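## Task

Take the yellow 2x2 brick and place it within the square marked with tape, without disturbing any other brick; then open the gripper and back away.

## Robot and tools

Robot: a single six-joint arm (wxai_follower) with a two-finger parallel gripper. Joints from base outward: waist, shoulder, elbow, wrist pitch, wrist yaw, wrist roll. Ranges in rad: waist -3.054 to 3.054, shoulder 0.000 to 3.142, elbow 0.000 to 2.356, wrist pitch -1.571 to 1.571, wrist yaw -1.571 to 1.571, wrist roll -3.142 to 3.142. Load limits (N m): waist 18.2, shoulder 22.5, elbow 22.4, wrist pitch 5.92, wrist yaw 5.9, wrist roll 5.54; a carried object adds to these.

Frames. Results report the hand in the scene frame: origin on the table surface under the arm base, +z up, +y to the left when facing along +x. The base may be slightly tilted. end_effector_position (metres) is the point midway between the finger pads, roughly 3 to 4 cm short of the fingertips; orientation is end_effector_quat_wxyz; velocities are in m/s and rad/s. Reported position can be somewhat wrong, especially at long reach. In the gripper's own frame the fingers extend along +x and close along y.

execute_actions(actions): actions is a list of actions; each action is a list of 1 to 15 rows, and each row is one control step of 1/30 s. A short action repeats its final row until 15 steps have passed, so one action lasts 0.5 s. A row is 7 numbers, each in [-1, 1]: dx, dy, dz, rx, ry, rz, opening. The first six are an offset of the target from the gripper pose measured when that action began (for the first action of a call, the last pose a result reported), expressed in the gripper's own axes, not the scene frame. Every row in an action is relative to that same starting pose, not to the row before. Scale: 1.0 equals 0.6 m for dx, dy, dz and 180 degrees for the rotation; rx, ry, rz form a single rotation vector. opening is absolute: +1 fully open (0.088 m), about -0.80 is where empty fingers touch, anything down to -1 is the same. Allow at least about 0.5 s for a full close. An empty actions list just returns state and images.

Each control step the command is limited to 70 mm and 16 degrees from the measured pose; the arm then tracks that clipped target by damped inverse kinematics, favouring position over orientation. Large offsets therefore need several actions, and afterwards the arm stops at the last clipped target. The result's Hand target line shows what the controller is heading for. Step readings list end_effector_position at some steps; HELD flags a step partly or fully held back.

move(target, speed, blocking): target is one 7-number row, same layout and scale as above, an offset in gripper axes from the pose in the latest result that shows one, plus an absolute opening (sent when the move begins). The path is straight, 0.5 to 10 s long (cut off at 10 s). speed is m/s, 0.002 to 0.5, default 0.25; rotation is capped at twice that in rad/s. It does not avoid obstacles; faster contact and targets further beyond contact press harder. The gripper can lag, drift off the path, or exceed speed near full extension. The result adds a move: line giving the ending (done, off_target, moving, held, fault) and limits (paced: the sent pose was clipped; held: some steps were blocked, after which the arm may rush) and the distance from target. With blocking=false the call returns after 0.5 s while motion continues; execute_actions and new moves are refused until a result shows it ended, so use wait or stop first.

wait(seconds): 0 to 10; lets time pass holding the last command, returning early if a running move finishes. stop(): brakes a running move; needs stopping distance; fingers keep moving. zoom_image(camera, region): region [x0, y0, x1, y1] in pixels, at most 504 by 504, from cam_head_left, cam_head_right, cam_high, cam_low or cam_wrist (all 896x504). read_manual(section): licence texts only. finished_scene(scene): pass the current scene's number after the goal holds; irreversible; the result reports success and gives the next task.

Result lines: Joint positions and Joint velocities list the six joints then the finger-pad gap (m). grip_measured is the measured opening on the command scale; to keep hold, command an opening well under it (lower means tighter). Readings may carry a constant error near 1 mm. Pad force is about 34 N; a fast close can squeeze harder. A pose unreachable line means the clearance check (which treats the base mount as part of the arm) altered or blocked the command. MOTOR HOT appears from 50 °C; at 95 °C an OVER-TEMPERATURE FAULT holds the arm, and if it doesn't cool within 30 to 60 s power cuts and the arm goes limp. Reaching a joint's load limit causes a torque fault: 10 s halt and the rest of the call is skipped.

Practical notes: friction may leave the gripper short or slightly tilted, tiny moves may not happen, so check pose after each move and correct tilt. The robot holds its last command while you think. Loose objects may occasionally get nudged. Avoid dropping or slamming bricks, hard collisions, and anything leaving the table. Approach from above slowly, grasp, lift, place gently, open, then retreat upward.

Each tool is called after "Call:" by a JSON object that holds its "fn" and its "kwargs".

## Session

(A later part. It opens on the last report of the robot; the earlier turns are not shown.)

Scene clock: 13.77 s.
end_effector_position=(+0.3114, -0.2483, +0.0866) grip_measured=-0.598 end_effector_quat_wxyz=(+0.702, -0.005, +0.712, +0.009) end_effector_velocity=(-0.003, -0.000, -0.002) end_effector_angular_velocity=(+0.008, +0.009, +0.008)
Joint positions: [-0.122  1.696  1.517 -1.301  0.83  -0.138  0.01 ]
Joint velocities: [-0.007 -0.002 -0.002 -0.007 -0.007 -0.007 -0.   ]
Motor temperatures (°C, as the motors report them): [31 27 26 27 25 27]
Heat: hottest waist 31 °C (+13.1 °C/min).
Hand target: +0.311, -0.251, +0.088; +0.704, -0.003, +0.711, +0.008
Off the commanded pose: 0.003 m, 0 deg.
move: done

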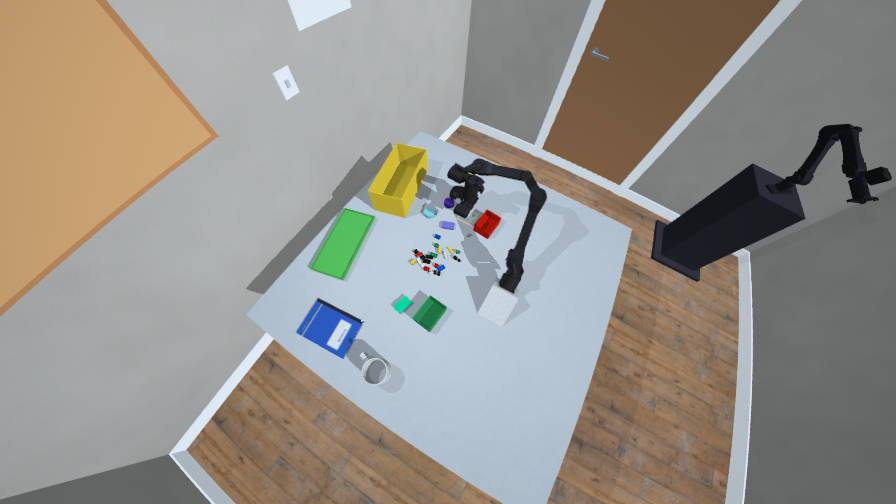

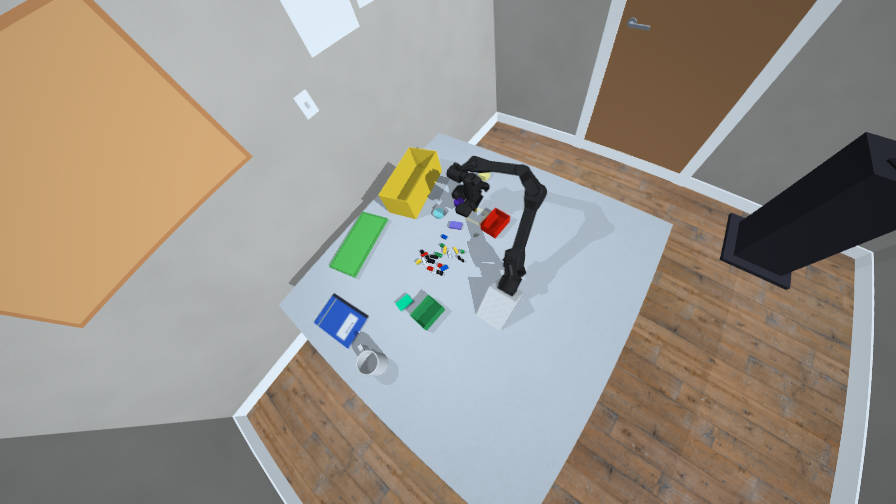

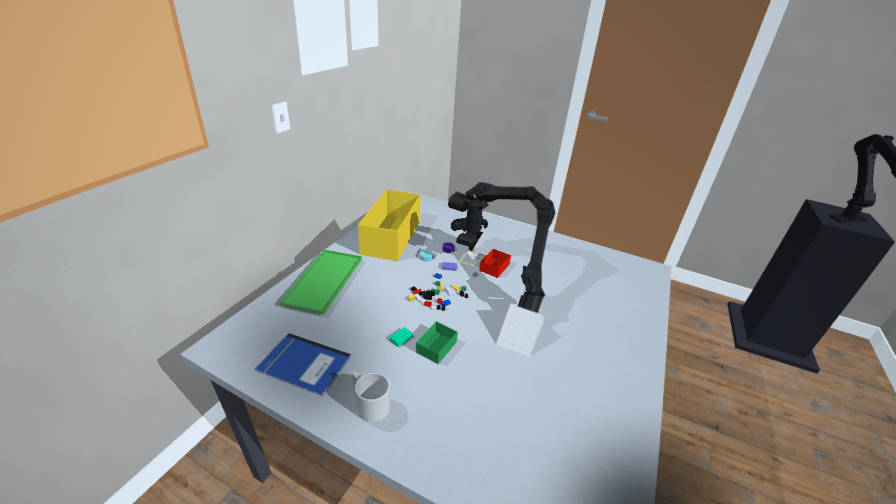

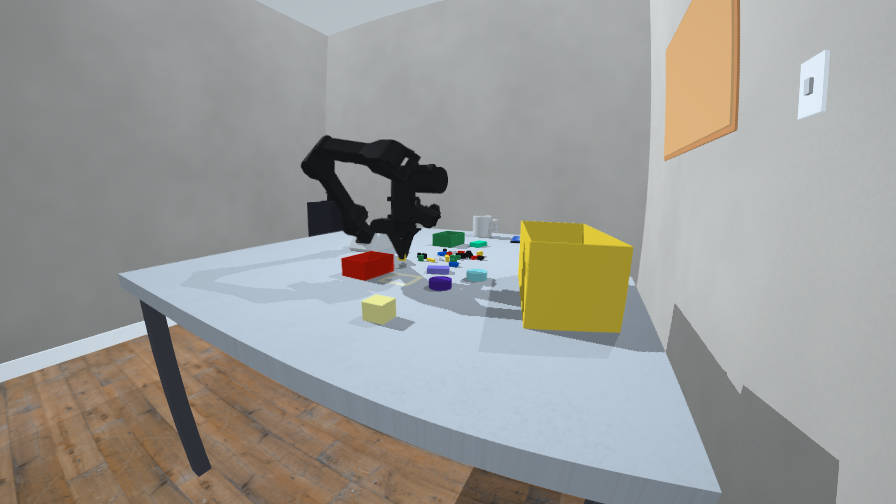

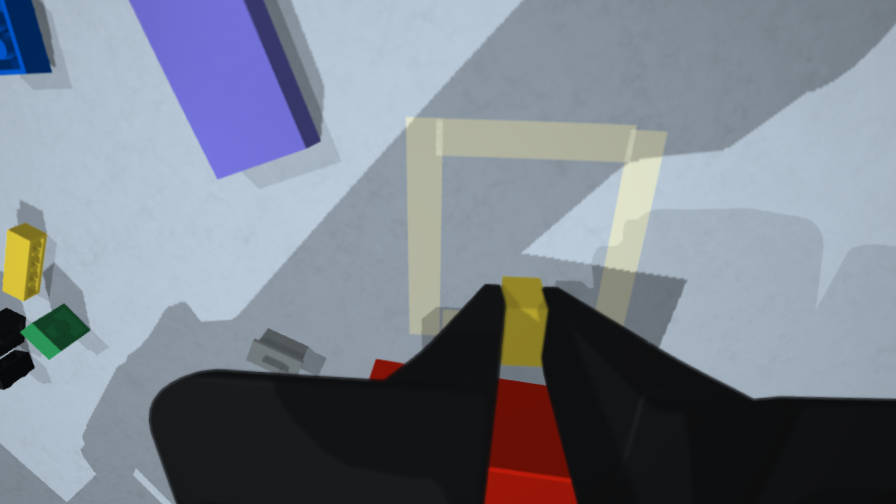

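Call:
{"fn": "move", "kwargs": {"target": [0.064, -0.015, 0.009, 0, -0.004, 0.004, -0.72], "speed": 0.08}}

Scene clock: 14.67 s.
end_effector_position=(+0.3178, -0.2578, +0.0497) grip_measured=-0.598 end_effector_quat_wxyz=(+0.708, +0.001, +0.706, +0.010) end_effector_velocity=(+0.002, +0.003, +0.001) end_effector_angular_velocity=(+0.020, -0.013, +0.004)
Joint positions: [-0.229  1.696  1.446 -1.099  0.801 -0.3    0.01 ]
Joint velocities: [ 0.002 -0.002 -0.002  0.007 -0.022 -0.007 -0.   ]
Motor temperatures (°C, as the motors report them): [31 27 26 27 25 27]
Heat: hottest waist 31 °C (+12.3 °C/min).
Hand target: +0.316, -0.257, +0.048; +0.706, +0.000, +0.708, +0.013
Off the commanded pose: 0.002 m, 0 deg.
move: done

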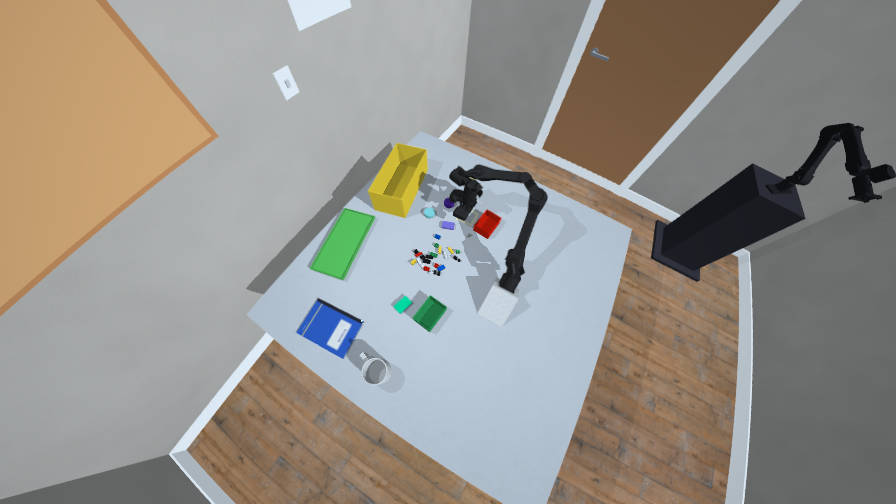

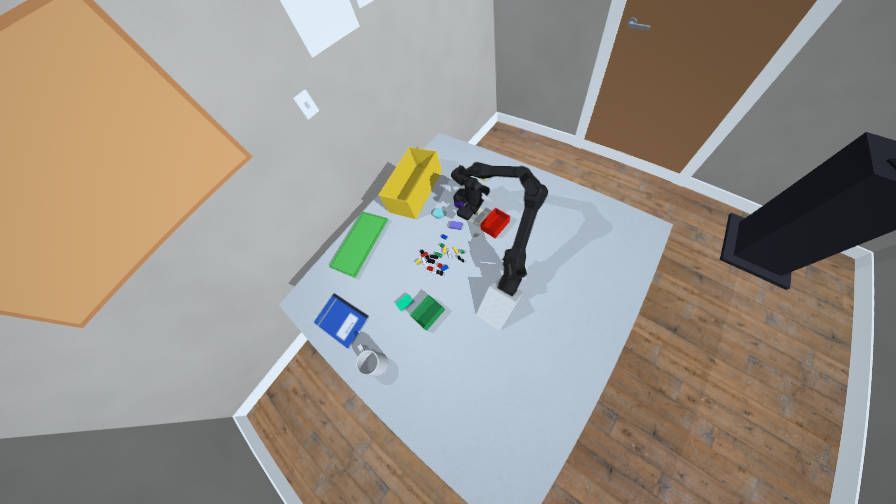

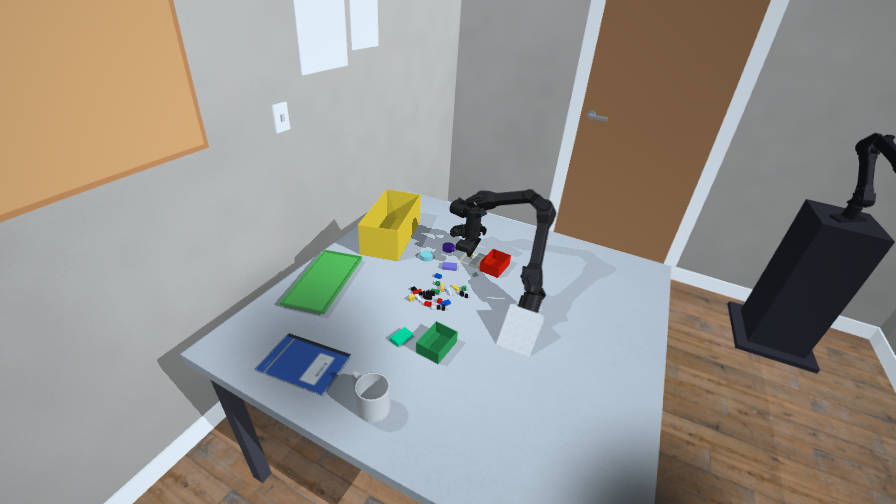

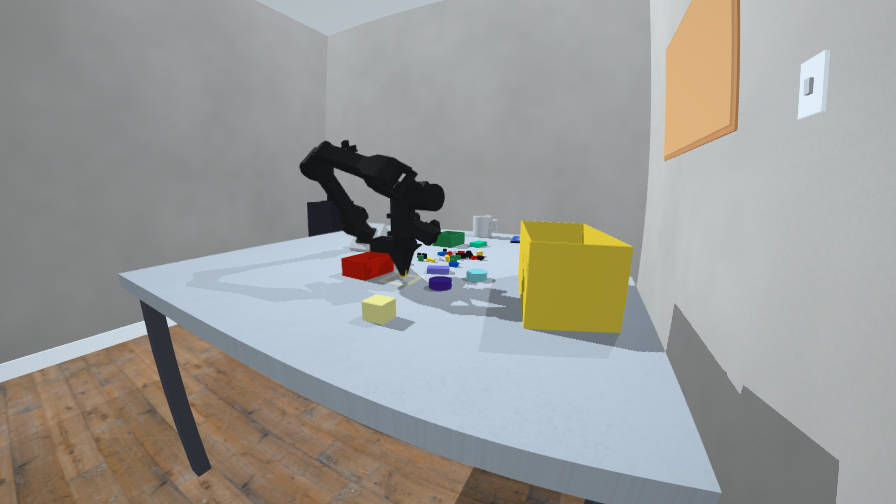

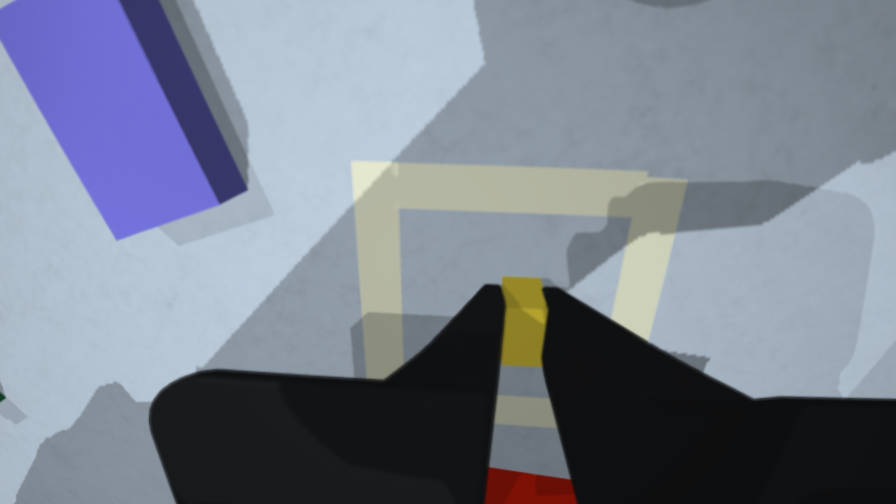

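Call:
{"fn": "move", "kwargs": {"target": [0.014, 0.003, 0, 0, 0, 0, -0.72], "speed": 0.02}}

Call:
{"fn": "zoom_image", "kwargs": {"camera": "cam_low", "region": [370, 250, 440, 300]}}

Scene clock: 15.43 s.
end_effector_position=(+0.3191, -0.2572, +0.0439) grip_measured=-0.598 end_effector_quat_wxyz=(+0.710, +0.001, +0.704, +0.007) end_effector_velocity=(+0.001, +0.001, -0.002) end_effector_angular_velocity=(+0.006, -0.002, +0.019)
Joint positions: [-0.24   1.696  1.426 -1.058  0.8   -0.316  0.01 ]
Joint velocities: [-0.002  0.002 -0.002  0.007 -0.007 -0.022 -0.   ]
Motor temperatures (°C, as the motors report them): [31 27 26 27 25 27]
Heat: hottest waist 31 °C (+11.7 °C/min).
Hand target: +0.318, -0.256, +0.041; +0.708, +0.001, +0.706, +0.010
Off the commanded pose: 0.003 m, 1 deg.
move: done

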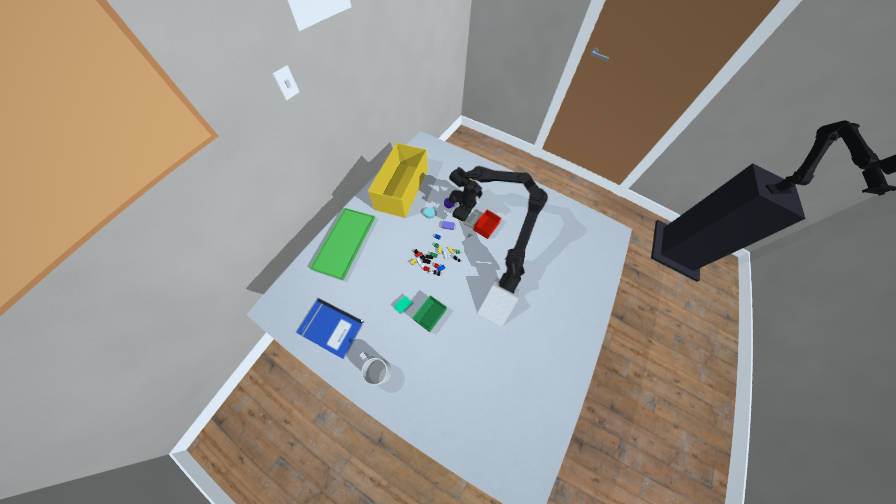

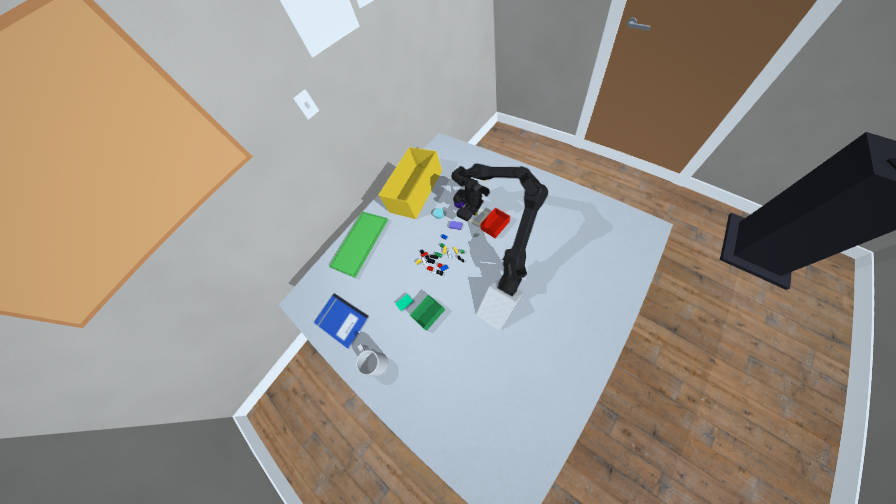

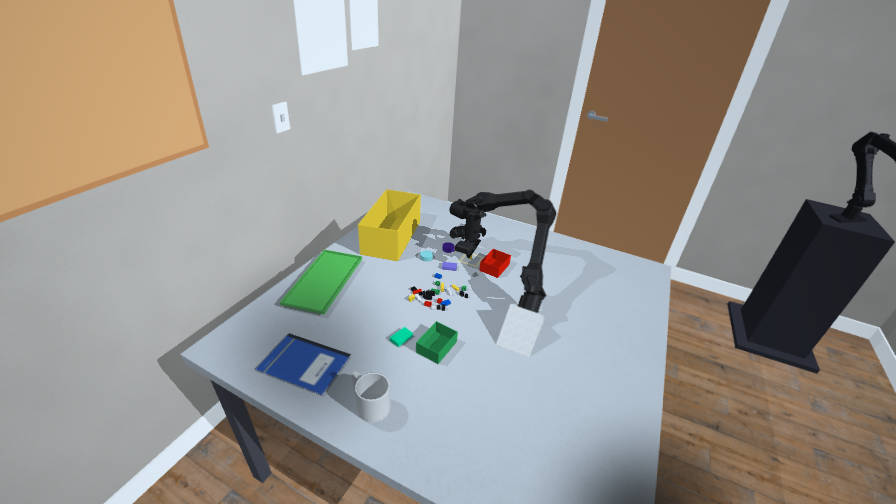

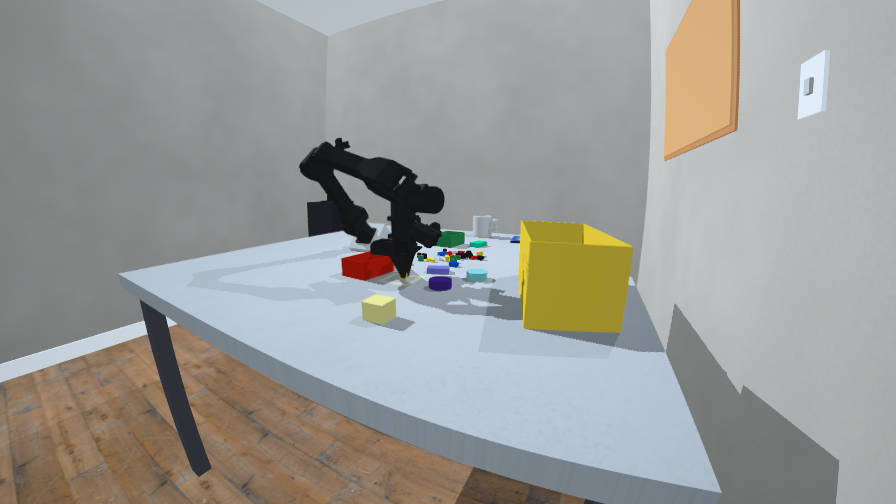

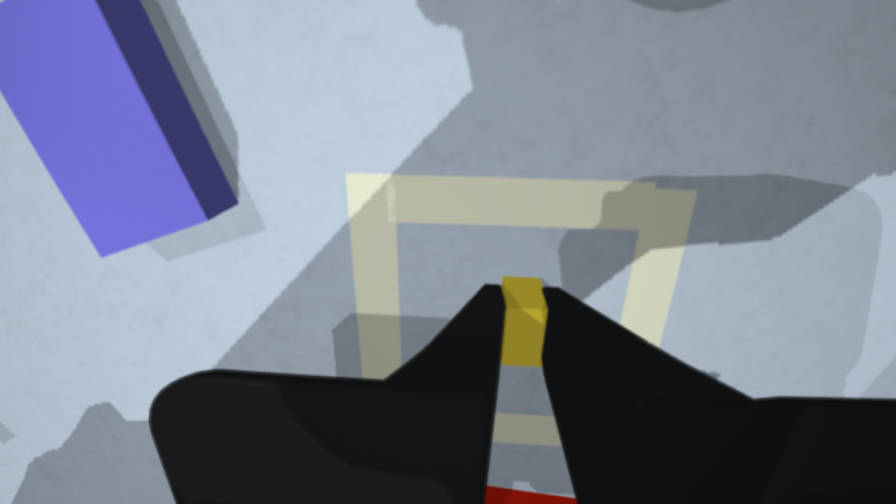

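Region (370, 250, 440, 300) of cam_low's 896x504 image, scaled by 7.200, with more detail than that image has; it fills the top 360 rows of this view, and the rest is white.

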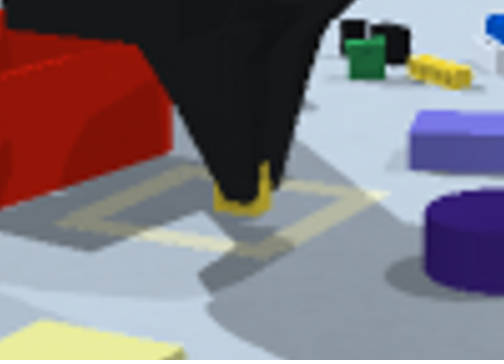

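Call:
{"fn": "move", "kwargs": {"target": [0.0075, 0.002, -0.002, 0, 0, 0, -0.72], "speed": 0.015}}

Scene clock: 16.17 s.
end_effector_position=(+0.3204, -0.2561, +0.0416) grip_measured=-0.598 end_effector_quat_wxyz=(+0.712, +0.001, +0.702, +0.005) end_effector_velocity=(-0.003, -0.000, -0.002) end_effector_angular_velocity=(+0.008, +0.008, +0.008)
Joint positions: [-0.242  1.696  1.415 -1.037  0.8   -0.324  0.01 ]
Joint velocities: [-0.007 -0.002 -0.002 -0.007 -0.007 -0.007 -0.   ]
Motor temperatures (°C, as the motors report them): [31 27 26 27 25 27]
Heat: hottest waist 31 °C (+11.1 °C/min).
Hand target: +0.318, -0.256, +0.039; +0.710, +0.001, +0.704, +0.007
Off the commanded pose: 0.003 m, 0 deg.
move: done

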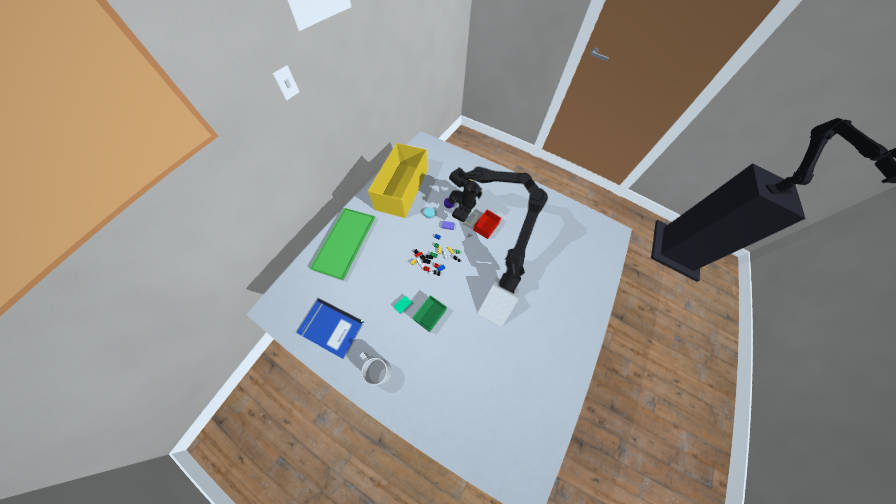

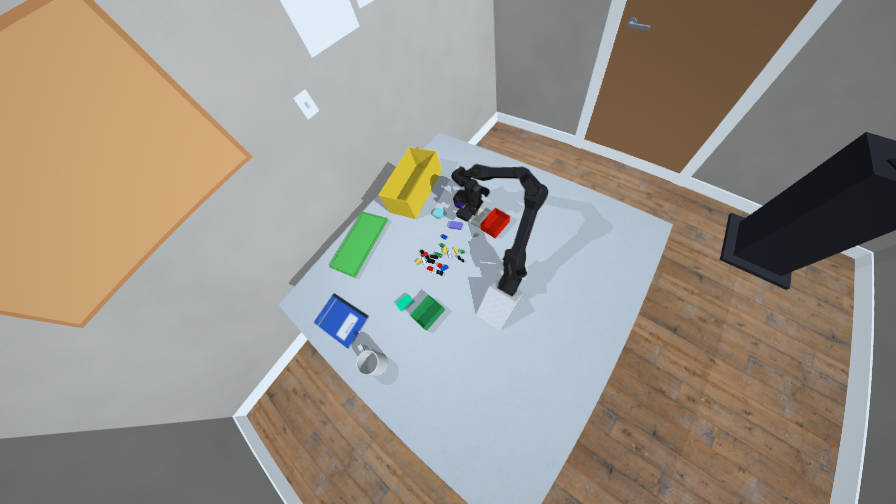

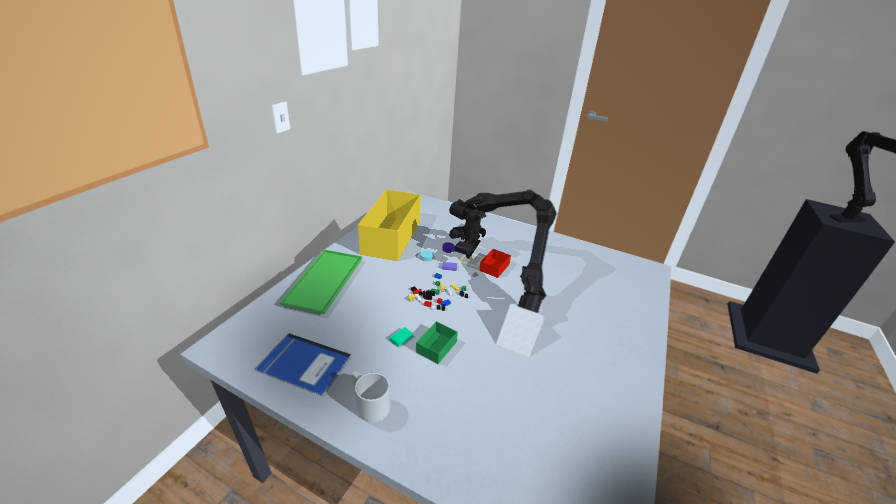

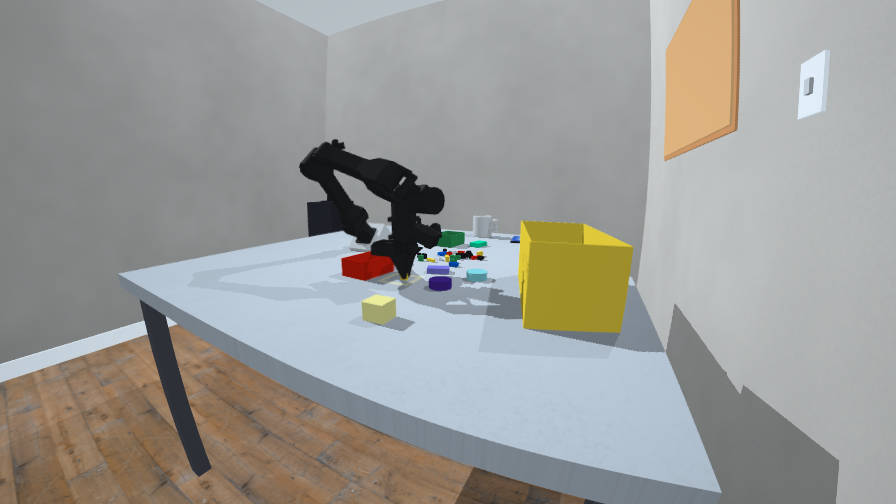

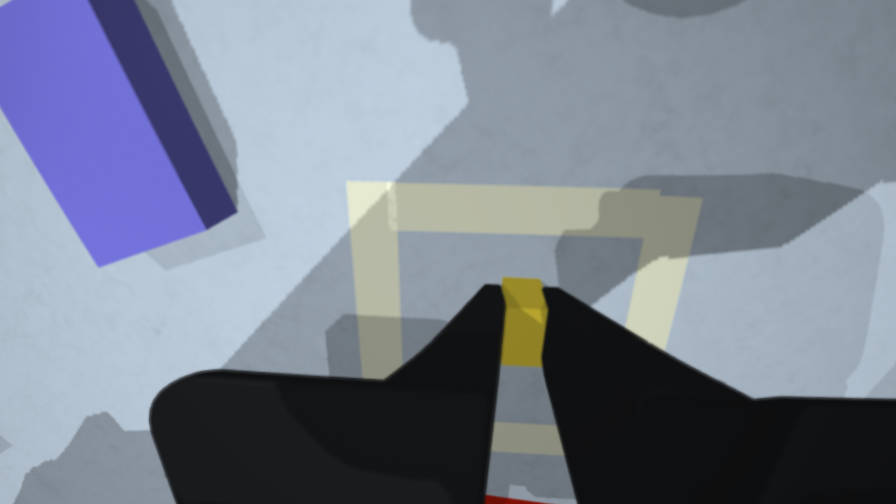

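Call:
{"fn": "execute_actions", "kwargs": {"actions": [[[0,0,0,0,0,0,-0.59],[0,0,0,0,0,0,-0.56],[0,0,0,0,0,0,-0.52],[0,0,0,0,0,0,-0.48],[0,0,0,0,0,0,-0.44],[0,0,0,0,0,0,-0.38],[0,0,0,0,0,0,-0.3]]]}}

Call:
{"fn": "move", "kwargs": {"target": [-0.14, 0.0, 0.0, 0, 0, 0, -0.3], "speed": 0.12}}

Scene clock: 16.73 s.
end_effector_position=(+0.3204, -0.2561, +0.0416) grip_measured=-0.306 end_effector_quat_wxyz=(+0.712, +0.001, +0.702, +0.005) end_effector_velocity=(-0.003, -0.001, -0.000) end_effector_angular_velocity=(-0.006, +0.009, +0.011)
Joint positions: [-0.242  1.696  1.415 -1.037  0.8   -0.324  0.024]
Joint velocities: [-0.002 -0.002 -0.002 -0.007  0.007 -0.007  0.003]
Motor temperatures (°C, as the motors report them): [31 27 26 27 25 27]
Heat: hottest waist 31 °C (+10.8 °C/min).
Hand target: +0.320, -0.256, +0.042; +0.712, +0.001, +0.702, +0.005
Off the commanded pose: 0.000 m, 0 deg.
Step readings (end_effector_position):
0: (+0.3204, -0.2561, +0.0416)
1: (+0.3204, -0.2561, +0.0416)
2: (+0.3204, -0.2561, +0.0416)
4: (+0.3204, -0.2561, +0.0416)
8: (+0.3204, -0.2561, +0.0416)
15: end_effector_position above

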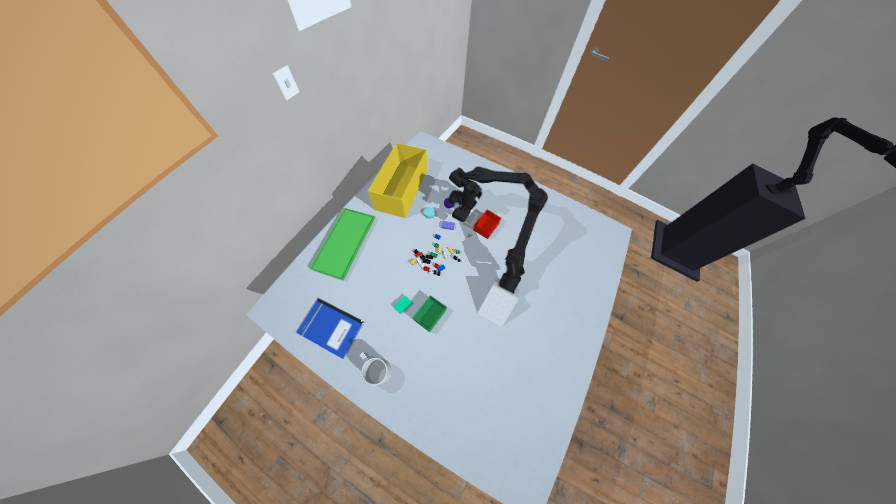

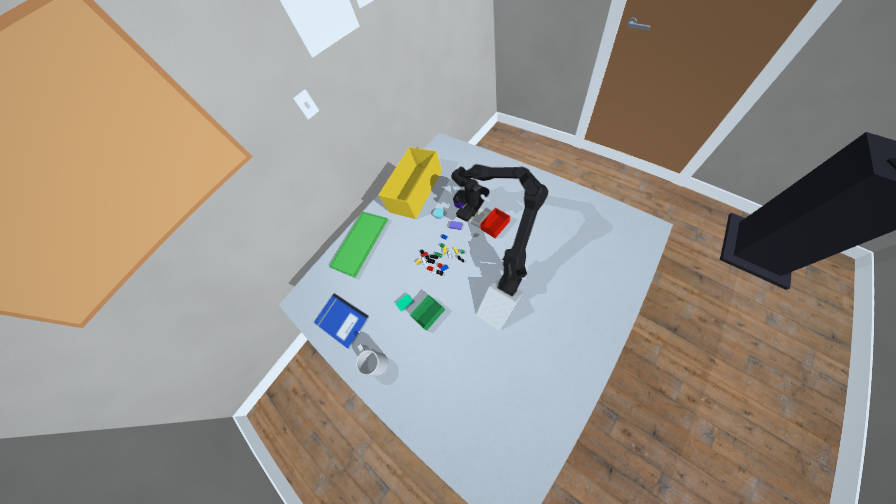

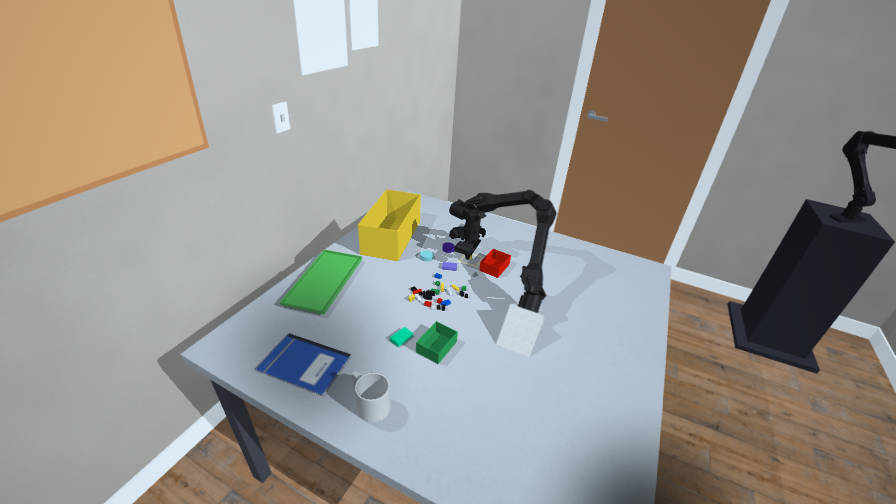

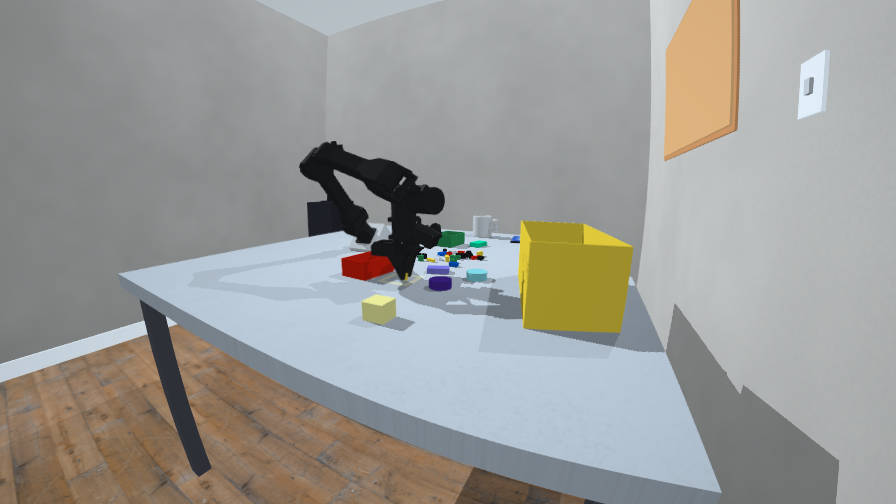

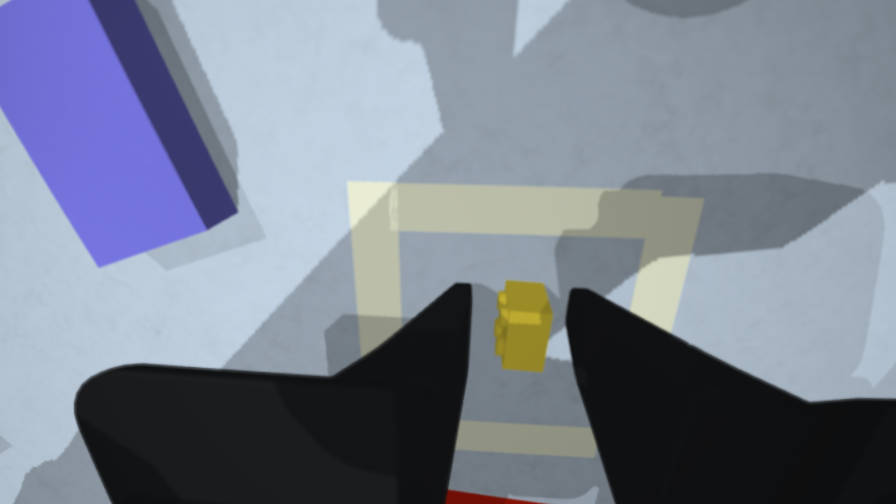

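Scene clock: 17.87 s.
end_effector_position=(+0.3171, -0.2583, +0.1262) grip_measured=-0.300 end_effector_quat_wxyz=(+0.714, +0.002, +0.700, +0.006) end_effector_velocity=(-0.004, -0.000, -0.002) end_effector_angular_velocity=(+0.008, +0.020, +0.004)
Joint positions: [-0.05   1.719  1.682 -1.474  0.828 -0.052  0.024]
Joint velocities: [-0.007  0.002  0.002 -0.022 -0.007  0.007 -0.001]
Motor temperatures (°C, as the motors report them): [31 27 26 27 25 27]
Heat: hottest waist 31 °C (+10.1 °C/min).
Hand target: +0.319, -0.257, +0.126; +0.713, +0.001, +0.702, +0.005
Off the commanded pose: 0.003 m, 0 deg.
move: done

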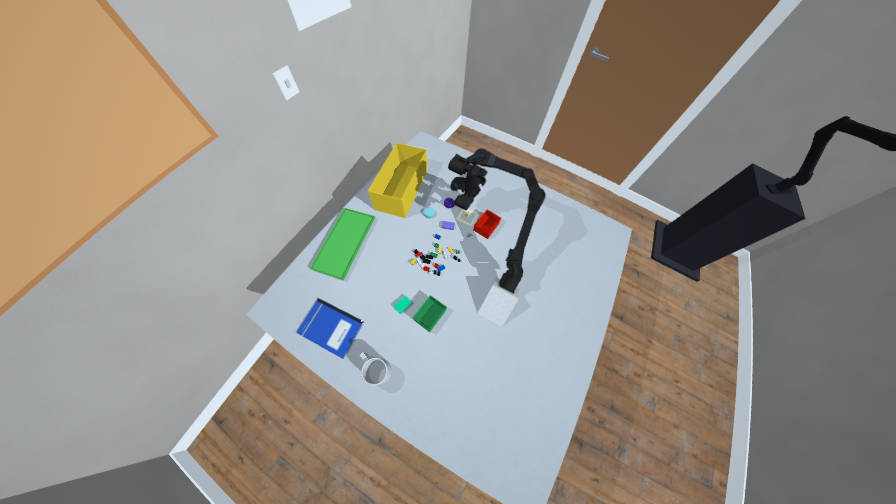

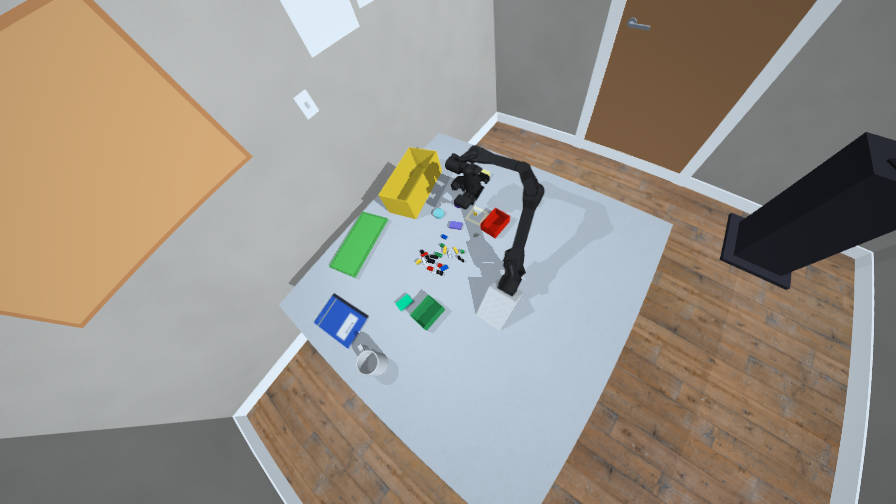

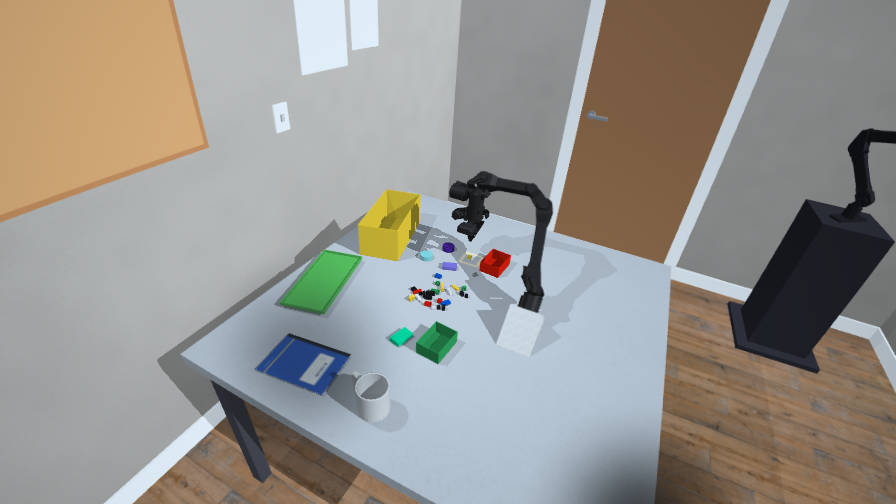

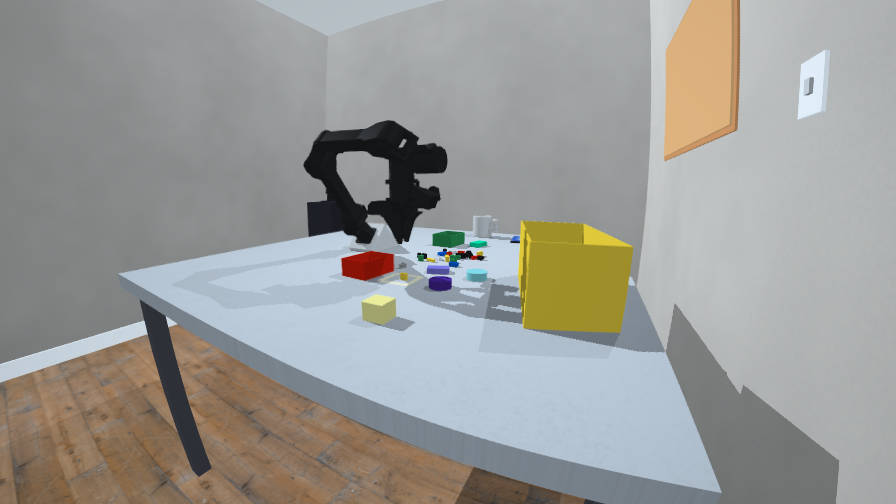

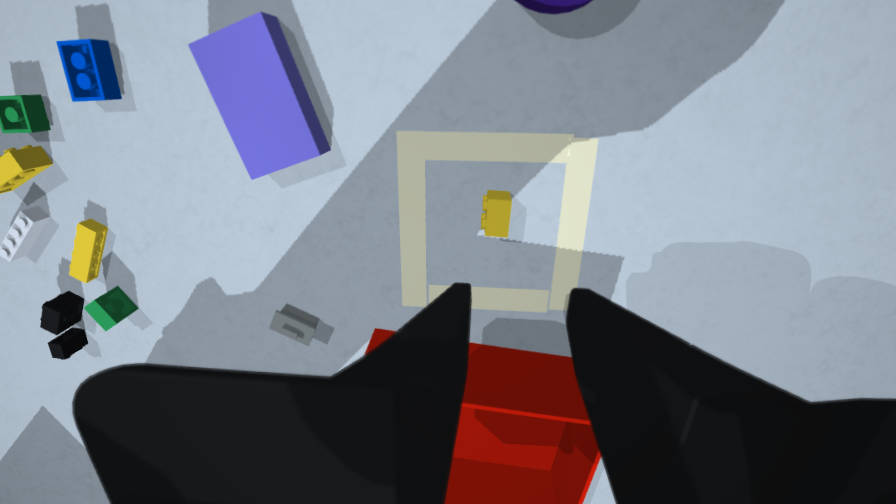

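Call:
{"fn": "finished_scene", "kwargs": {"scene": 2}}

The scene is finished: the task was done.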